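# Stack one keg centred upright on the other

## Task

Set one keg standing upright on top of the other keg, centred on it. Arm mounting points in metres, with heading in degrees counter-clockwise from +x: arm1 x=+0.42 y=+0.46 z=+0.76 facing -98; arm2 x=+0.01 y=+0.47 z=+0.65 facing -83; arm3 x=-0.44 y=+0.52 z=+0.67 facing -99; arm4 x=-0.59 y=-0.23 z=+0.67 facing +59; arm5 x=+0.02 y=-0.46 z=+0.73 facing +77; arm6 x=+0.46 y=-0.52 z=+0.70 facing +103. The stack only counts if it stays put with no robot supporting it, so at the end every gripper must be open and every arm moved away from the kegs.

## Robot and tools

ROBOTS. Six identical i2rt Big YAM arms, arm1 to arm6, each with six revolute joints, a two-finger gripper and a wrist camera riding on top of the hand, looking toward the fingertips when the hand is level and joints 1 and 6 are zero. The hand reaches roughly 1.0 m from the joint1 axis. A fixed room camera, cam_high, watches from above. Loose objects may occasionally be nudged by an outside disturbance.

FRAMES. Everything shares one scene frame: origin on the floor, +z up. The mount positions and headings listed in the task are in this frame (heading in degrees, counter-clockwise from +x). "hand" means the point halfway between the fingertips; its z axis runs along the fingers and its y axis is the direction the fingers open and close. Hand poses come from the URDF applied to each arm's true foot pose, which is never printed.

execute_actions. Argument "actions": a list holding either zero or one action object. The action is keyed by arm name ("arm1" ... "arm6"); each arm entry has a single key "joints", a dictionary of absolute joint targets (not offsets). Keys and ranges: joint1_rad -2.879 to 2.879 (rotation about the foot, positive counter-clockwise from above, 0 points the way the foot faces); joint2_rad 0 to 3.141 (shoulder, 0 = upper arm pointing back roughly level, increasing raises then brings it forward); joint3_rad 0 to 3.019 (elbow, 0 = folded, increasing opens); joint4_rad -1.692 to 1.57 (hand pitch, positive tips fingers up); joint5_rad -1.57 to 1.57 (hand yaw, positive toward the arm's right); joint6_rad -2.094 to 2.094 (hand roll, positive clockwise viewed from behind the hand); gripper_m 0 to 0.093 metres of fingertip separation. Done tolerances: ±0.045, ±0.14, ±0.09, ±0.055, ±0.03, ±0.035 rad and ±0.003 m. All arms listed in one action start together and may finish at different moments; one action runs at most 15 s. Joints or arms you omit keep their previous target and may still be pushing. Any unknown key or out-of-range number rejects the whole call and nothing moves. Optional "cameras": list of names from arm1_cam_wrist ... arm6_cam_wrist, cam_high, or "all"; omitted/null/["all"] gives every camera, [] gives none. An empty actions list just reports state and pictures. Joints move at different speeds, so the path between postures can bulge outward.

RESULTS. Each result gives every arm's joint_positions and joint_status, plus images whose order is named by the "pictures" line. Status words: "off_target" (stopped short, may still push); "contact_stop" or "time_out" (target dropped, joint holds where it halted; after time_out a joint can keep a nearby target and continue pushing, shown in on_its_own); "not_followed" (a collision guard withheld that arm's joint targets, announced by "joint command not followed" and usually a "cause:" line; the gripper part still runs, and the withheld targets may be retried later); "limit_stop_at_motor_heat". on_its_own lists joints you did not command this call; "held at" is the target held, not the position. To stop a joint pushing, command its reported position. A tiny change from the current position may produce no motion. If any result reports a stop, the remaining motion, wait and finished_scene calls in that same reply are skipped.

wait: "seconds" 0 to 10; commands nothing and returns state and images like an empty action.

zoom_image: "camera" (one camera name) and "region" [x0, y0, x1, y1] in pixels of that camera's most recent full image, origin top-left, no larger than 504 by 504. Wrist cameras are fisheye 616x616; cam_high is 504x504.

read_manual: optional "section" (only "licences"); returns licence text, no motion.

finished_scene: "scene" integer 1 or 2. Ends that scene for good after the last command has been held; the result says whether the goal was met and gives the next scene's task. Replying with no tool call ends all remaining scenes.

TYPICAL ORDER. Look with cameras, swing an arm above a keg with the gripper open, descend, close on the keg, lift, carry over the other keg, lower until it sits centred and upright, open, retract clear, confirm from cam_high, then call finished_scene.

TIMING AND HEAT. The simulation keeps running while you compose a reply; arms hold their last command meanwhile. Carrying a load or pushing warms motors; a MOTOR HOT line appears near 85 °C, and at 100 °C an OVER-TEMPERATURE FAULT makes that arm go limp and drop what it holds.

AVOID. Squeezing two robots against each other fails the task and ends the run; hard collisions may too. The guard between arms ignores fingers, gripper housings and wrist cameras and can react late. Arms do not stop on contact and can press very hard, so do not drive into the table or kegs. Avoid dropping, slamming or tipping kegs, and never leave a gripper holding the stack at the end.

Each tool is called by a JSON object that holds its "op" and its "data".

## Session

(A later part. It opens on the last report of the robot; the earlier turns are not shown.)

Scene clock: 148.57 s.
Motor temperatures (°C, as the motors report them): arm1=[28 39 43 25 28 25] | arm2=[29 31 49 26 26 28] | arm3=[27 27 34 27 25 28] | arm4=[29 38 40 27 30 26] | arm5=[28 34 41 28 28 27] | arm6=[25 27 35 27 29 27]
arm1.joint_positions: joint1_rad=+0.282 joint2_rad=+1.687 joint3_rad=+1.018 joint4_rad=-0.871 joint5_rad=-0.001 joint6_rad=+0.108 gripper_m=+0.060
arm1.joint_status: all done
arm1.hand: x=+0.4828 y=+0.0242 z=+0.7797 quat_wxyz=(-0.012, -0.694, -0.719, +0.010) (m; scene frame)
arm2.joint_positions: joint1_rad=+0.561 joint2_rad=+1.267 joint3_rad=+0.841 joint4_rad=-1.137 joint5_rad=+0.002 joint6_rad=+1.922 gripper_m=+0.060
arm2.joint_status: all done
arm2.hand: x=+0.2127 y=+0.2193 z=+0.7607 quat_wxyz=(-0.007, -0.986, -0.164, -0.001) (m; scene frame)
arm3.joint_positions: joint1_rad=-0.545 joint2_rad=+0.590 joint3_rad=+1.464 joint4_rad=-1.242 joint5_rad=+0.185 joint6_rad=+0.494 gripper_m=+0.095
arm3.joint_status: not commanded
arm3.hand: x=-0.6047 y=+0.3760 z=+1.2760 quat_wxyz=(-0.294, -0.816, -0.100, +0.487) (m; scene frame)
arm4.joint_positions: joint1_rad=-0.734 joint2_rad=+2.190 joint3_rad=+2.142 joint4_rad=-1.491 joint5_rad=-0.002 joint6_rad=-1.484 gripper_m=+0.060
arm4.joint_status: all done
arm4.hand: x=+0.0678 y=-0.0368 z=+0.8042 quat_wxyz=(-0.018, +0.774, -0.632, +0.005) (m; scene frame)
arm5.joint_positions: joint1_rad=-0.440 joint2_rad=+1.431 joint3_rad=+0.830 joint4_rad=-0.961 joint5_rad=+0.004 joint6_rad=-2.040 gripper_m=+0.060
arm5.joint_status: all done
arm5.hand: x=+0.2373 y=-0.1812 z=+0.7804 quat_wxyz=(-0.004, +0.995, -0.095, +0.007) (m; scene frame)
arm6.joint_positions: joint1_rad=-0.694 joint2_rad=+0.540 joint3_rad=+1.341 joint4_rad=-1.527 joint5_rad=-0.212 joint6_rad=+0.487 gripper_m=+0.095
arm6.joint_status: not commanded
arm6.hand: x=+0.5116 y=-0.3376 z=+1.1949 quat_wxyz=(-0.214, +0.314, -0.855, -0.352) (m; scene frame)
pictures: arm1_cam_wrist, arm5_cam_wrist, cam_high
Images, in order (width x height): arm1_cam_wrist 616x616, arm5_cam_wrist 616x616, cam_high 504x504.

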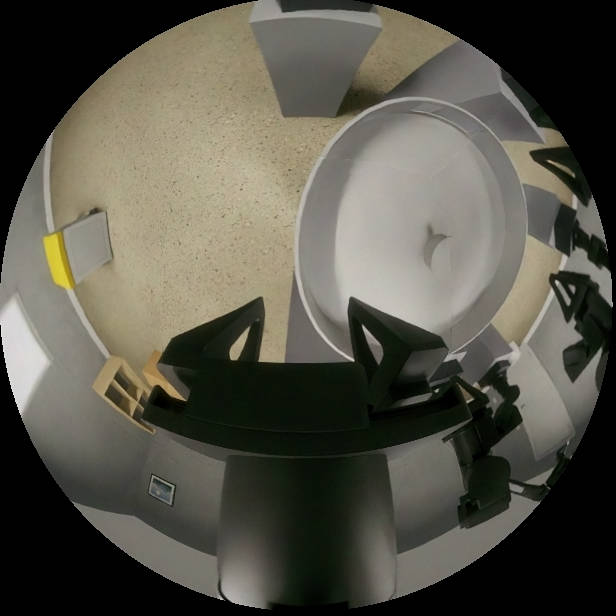

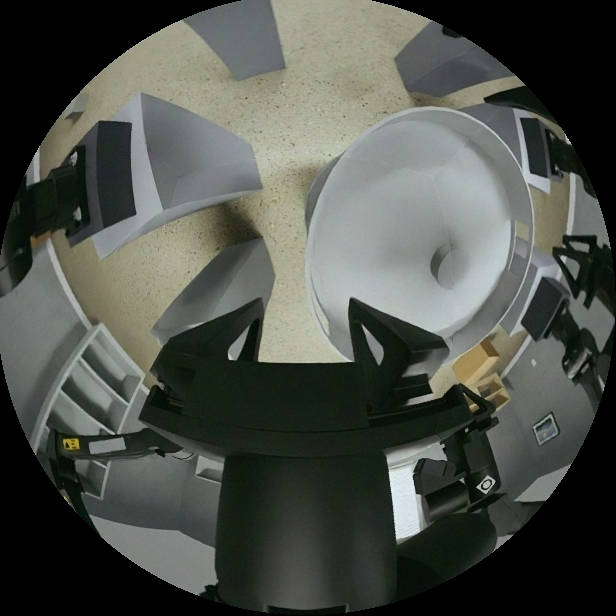

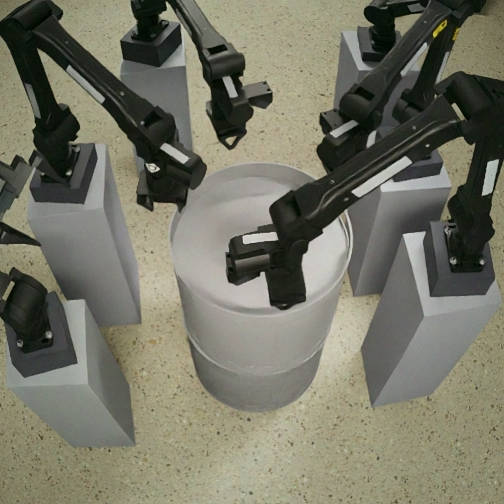

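{"op": "execute_actions", "data": {"actions": [{"arm1":{"joints":{"joint1_rad":0.5,"joint2_rad":0.9,"joint3_rad":1.1}},"arm2":{"joints":{"joint1_rad":0.1,"joint2_rad":0.7,"joint3_rad":0.9}},"arm4":{"joints":{"joint2_rad":1.2,"joint3_rad":1.4}},"arm5":{"joints":{"joint1_rad":0,"joint2_rad":0.7,"joint3_rad":0.8}}}]}}

{"op": "zoom_image", "data": {"camera": "cam_high", "region": [150,140,370,430]}}

Scene clock: 153.43 s.
Motor temperatures (°C, as the motors report them): arm1=[28 38 43 25 28 25] | arm2=[29 31 49 26 26 28] | arm3=[27 27 34 27 25 28] | arm4=[29 38 40 27 30 26] | arm5=[28 33 41 28 27 27] | arm6=[25 27 35 27 29 27]
arm1.joint_positions: joint1_rad=+0.507 joint2_rad=+0.885 joint3_rad=+1.078 joint4_rad=-0.873 joint5_rad=-0.001 joint6_rad=+0.108 gripper_m=+0.060
arm1.joint_status: all done
arm1.hand: x=+0.5643 y=+0.0864 z=+1.1485 quat_wxyz=(-0.368, -0.550, -0.716, +0.225) (m; scene frame)
arm2.joint_positions: joint1_rad=+0.109 joint2_rad=+0.693 joint3_rad=+0.847 joint4_rad=-1.137 joint5_rad=+0.001 joint6_rad=+1.922 gripper_m=+0.060
arm2.joint_status: all done
arm2.hand: x=+0.0747 y=+0.1917 z=+0.9313 quat_wxyz=(-0.281, -0.954, +0.058, -0.083) (m; scene frame)
arm3.joint_positions: joint1_rad=-0.545 joint2_rad=+0.590 joint3_rad=+1.464 joint4_rad=-1.242 joint5_rad=+0.185 joint6_rad=+0.494 gripper_m=+0.095
arm3.joint_status: not commanded
arm3.hand: x=-0.6047 y=+0.3760 z=+1.2760 quat_wxyz=(-0.294, -0.816, -0.100, +0.487) (m; scene frame)
arm4.joint_positions: joint1_rad=-0.734 joint2_rad=+1.194 joint3_rad=+1.402 joint4_rad=-1.495 joint5_rad=-0.002 joint6_rad=-1.485 gripper_m=+0.060
arm4.joint_status: all done
arm4.hand: x=-0.2186 y=-0.1238 z=+1.0178 quat_wxyz=(-0.122, +0.766, -0.626, +0.076) (m; scene frame)
arm5.joint_positions: joint1_rad=-0.001 joint2_rad=+0.698 joint3_rad=+0.795 joint4_rad=-0.962 joint5_rad=+0.002 joint6_rad=-2.040 gripper_m=+0.060
arm5.joint_status: all done
arm5.hand: x=+0.0877 y=-0.1534 z=+1.0024 quat_wxyz=(-0.326, +0.930, +0.117, +0.121) (m; scene frame)
arm6.joint_positions: joint1_rad=-0.694 joint2_rad=+0.540 joint3_rad=+1.341 joint4_rad=-1.527 joint5_rad=-0.212 joint6_rad=+0.487 gripper_m=+0.095
arm6.joint_status: not commanded
arm6.hand: x=+0.5116 y=-0.3376 z=+1.1949 quat_wxyz=(-0.214, +0.314, -0.855, -0.352) (m; scene frame)
pictures: arm1_cam_wrist, arm2_cam_wrist, arm3_cam_wrist, arm4_cam_wrist, arm5_cam_wrist, arm6_cam_wrist, cam_high
Images, in order (width x height): arm1_cam_wrist 616x616, arm2_cam_wrist 616x616, arm3_cam_wrist 616x616, arm4_cam_wrist 616x616, arm5_cam_wrist 616x616, arm6_cam_wrist 616x616, cam_high 504x504.

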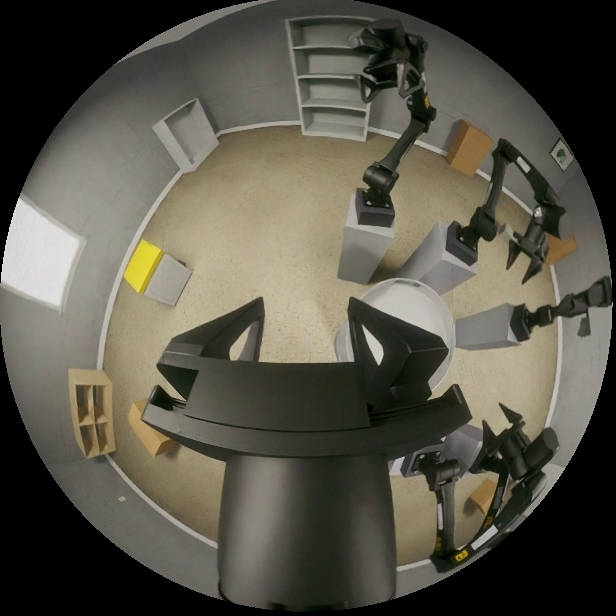

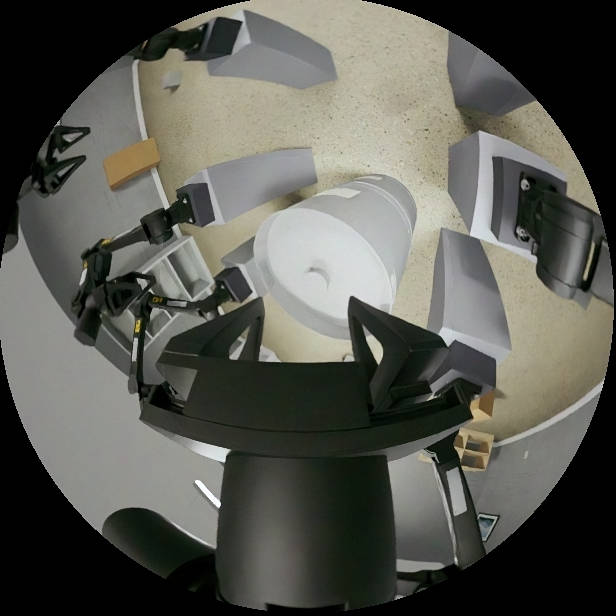

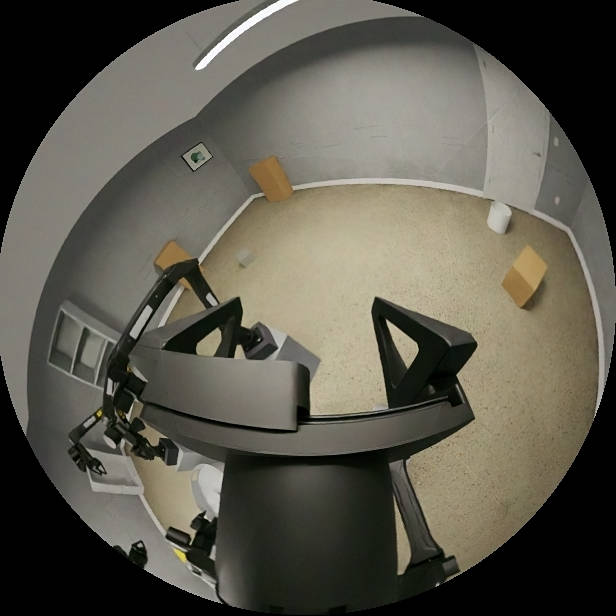

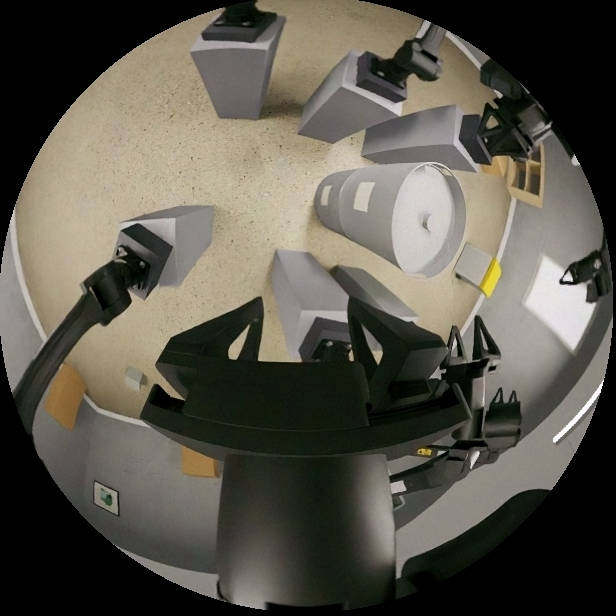

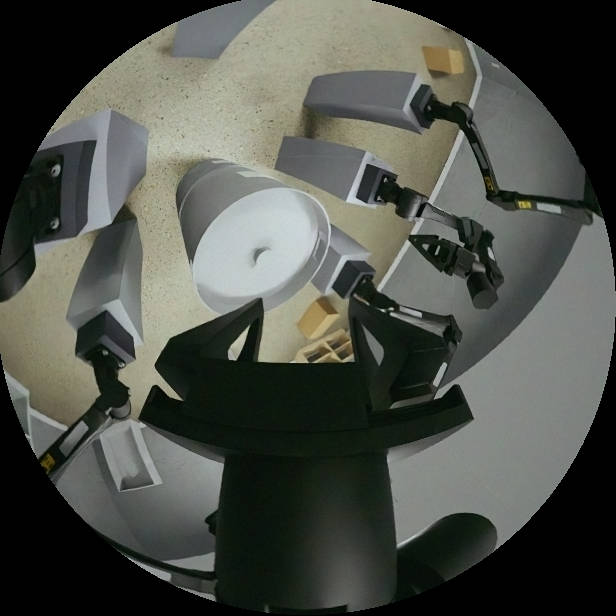

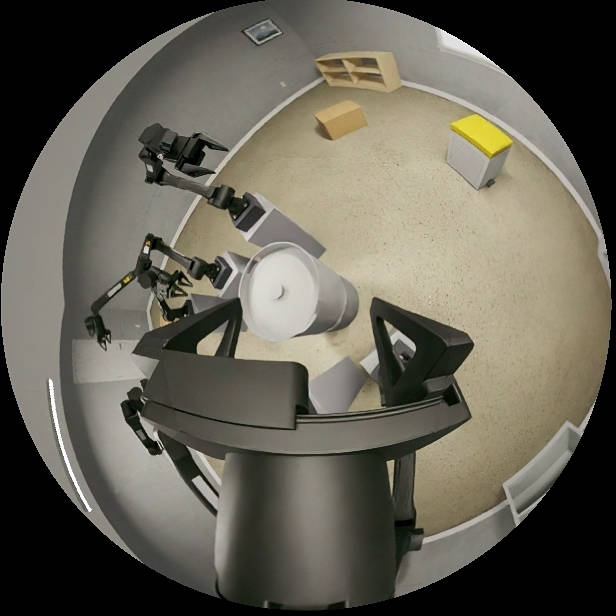

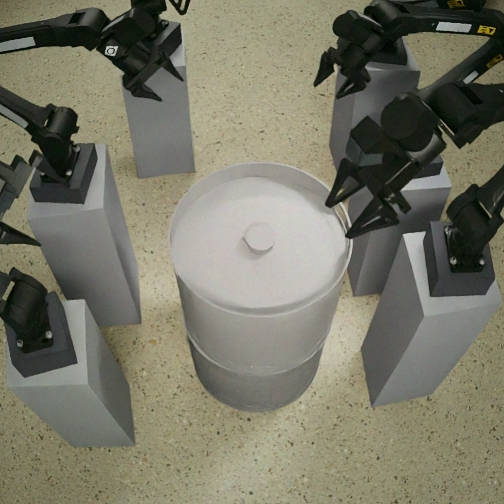

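Region (150, 140, 370, 430) of cam_high's 504x504 image, scaled by 1.738, with more detail than that image has; it fills the left 382 columns of this view, and the rest is white.

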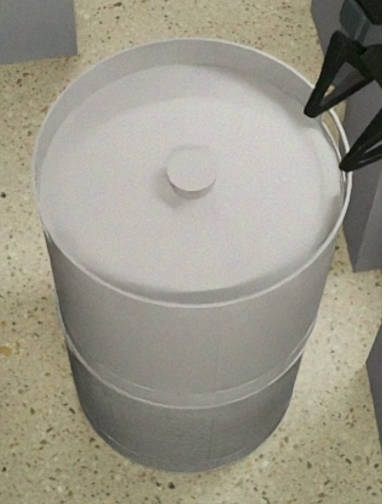

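{"op": "finished_scene", "data": {"scene": 2}}

The scene is finished: the task was done.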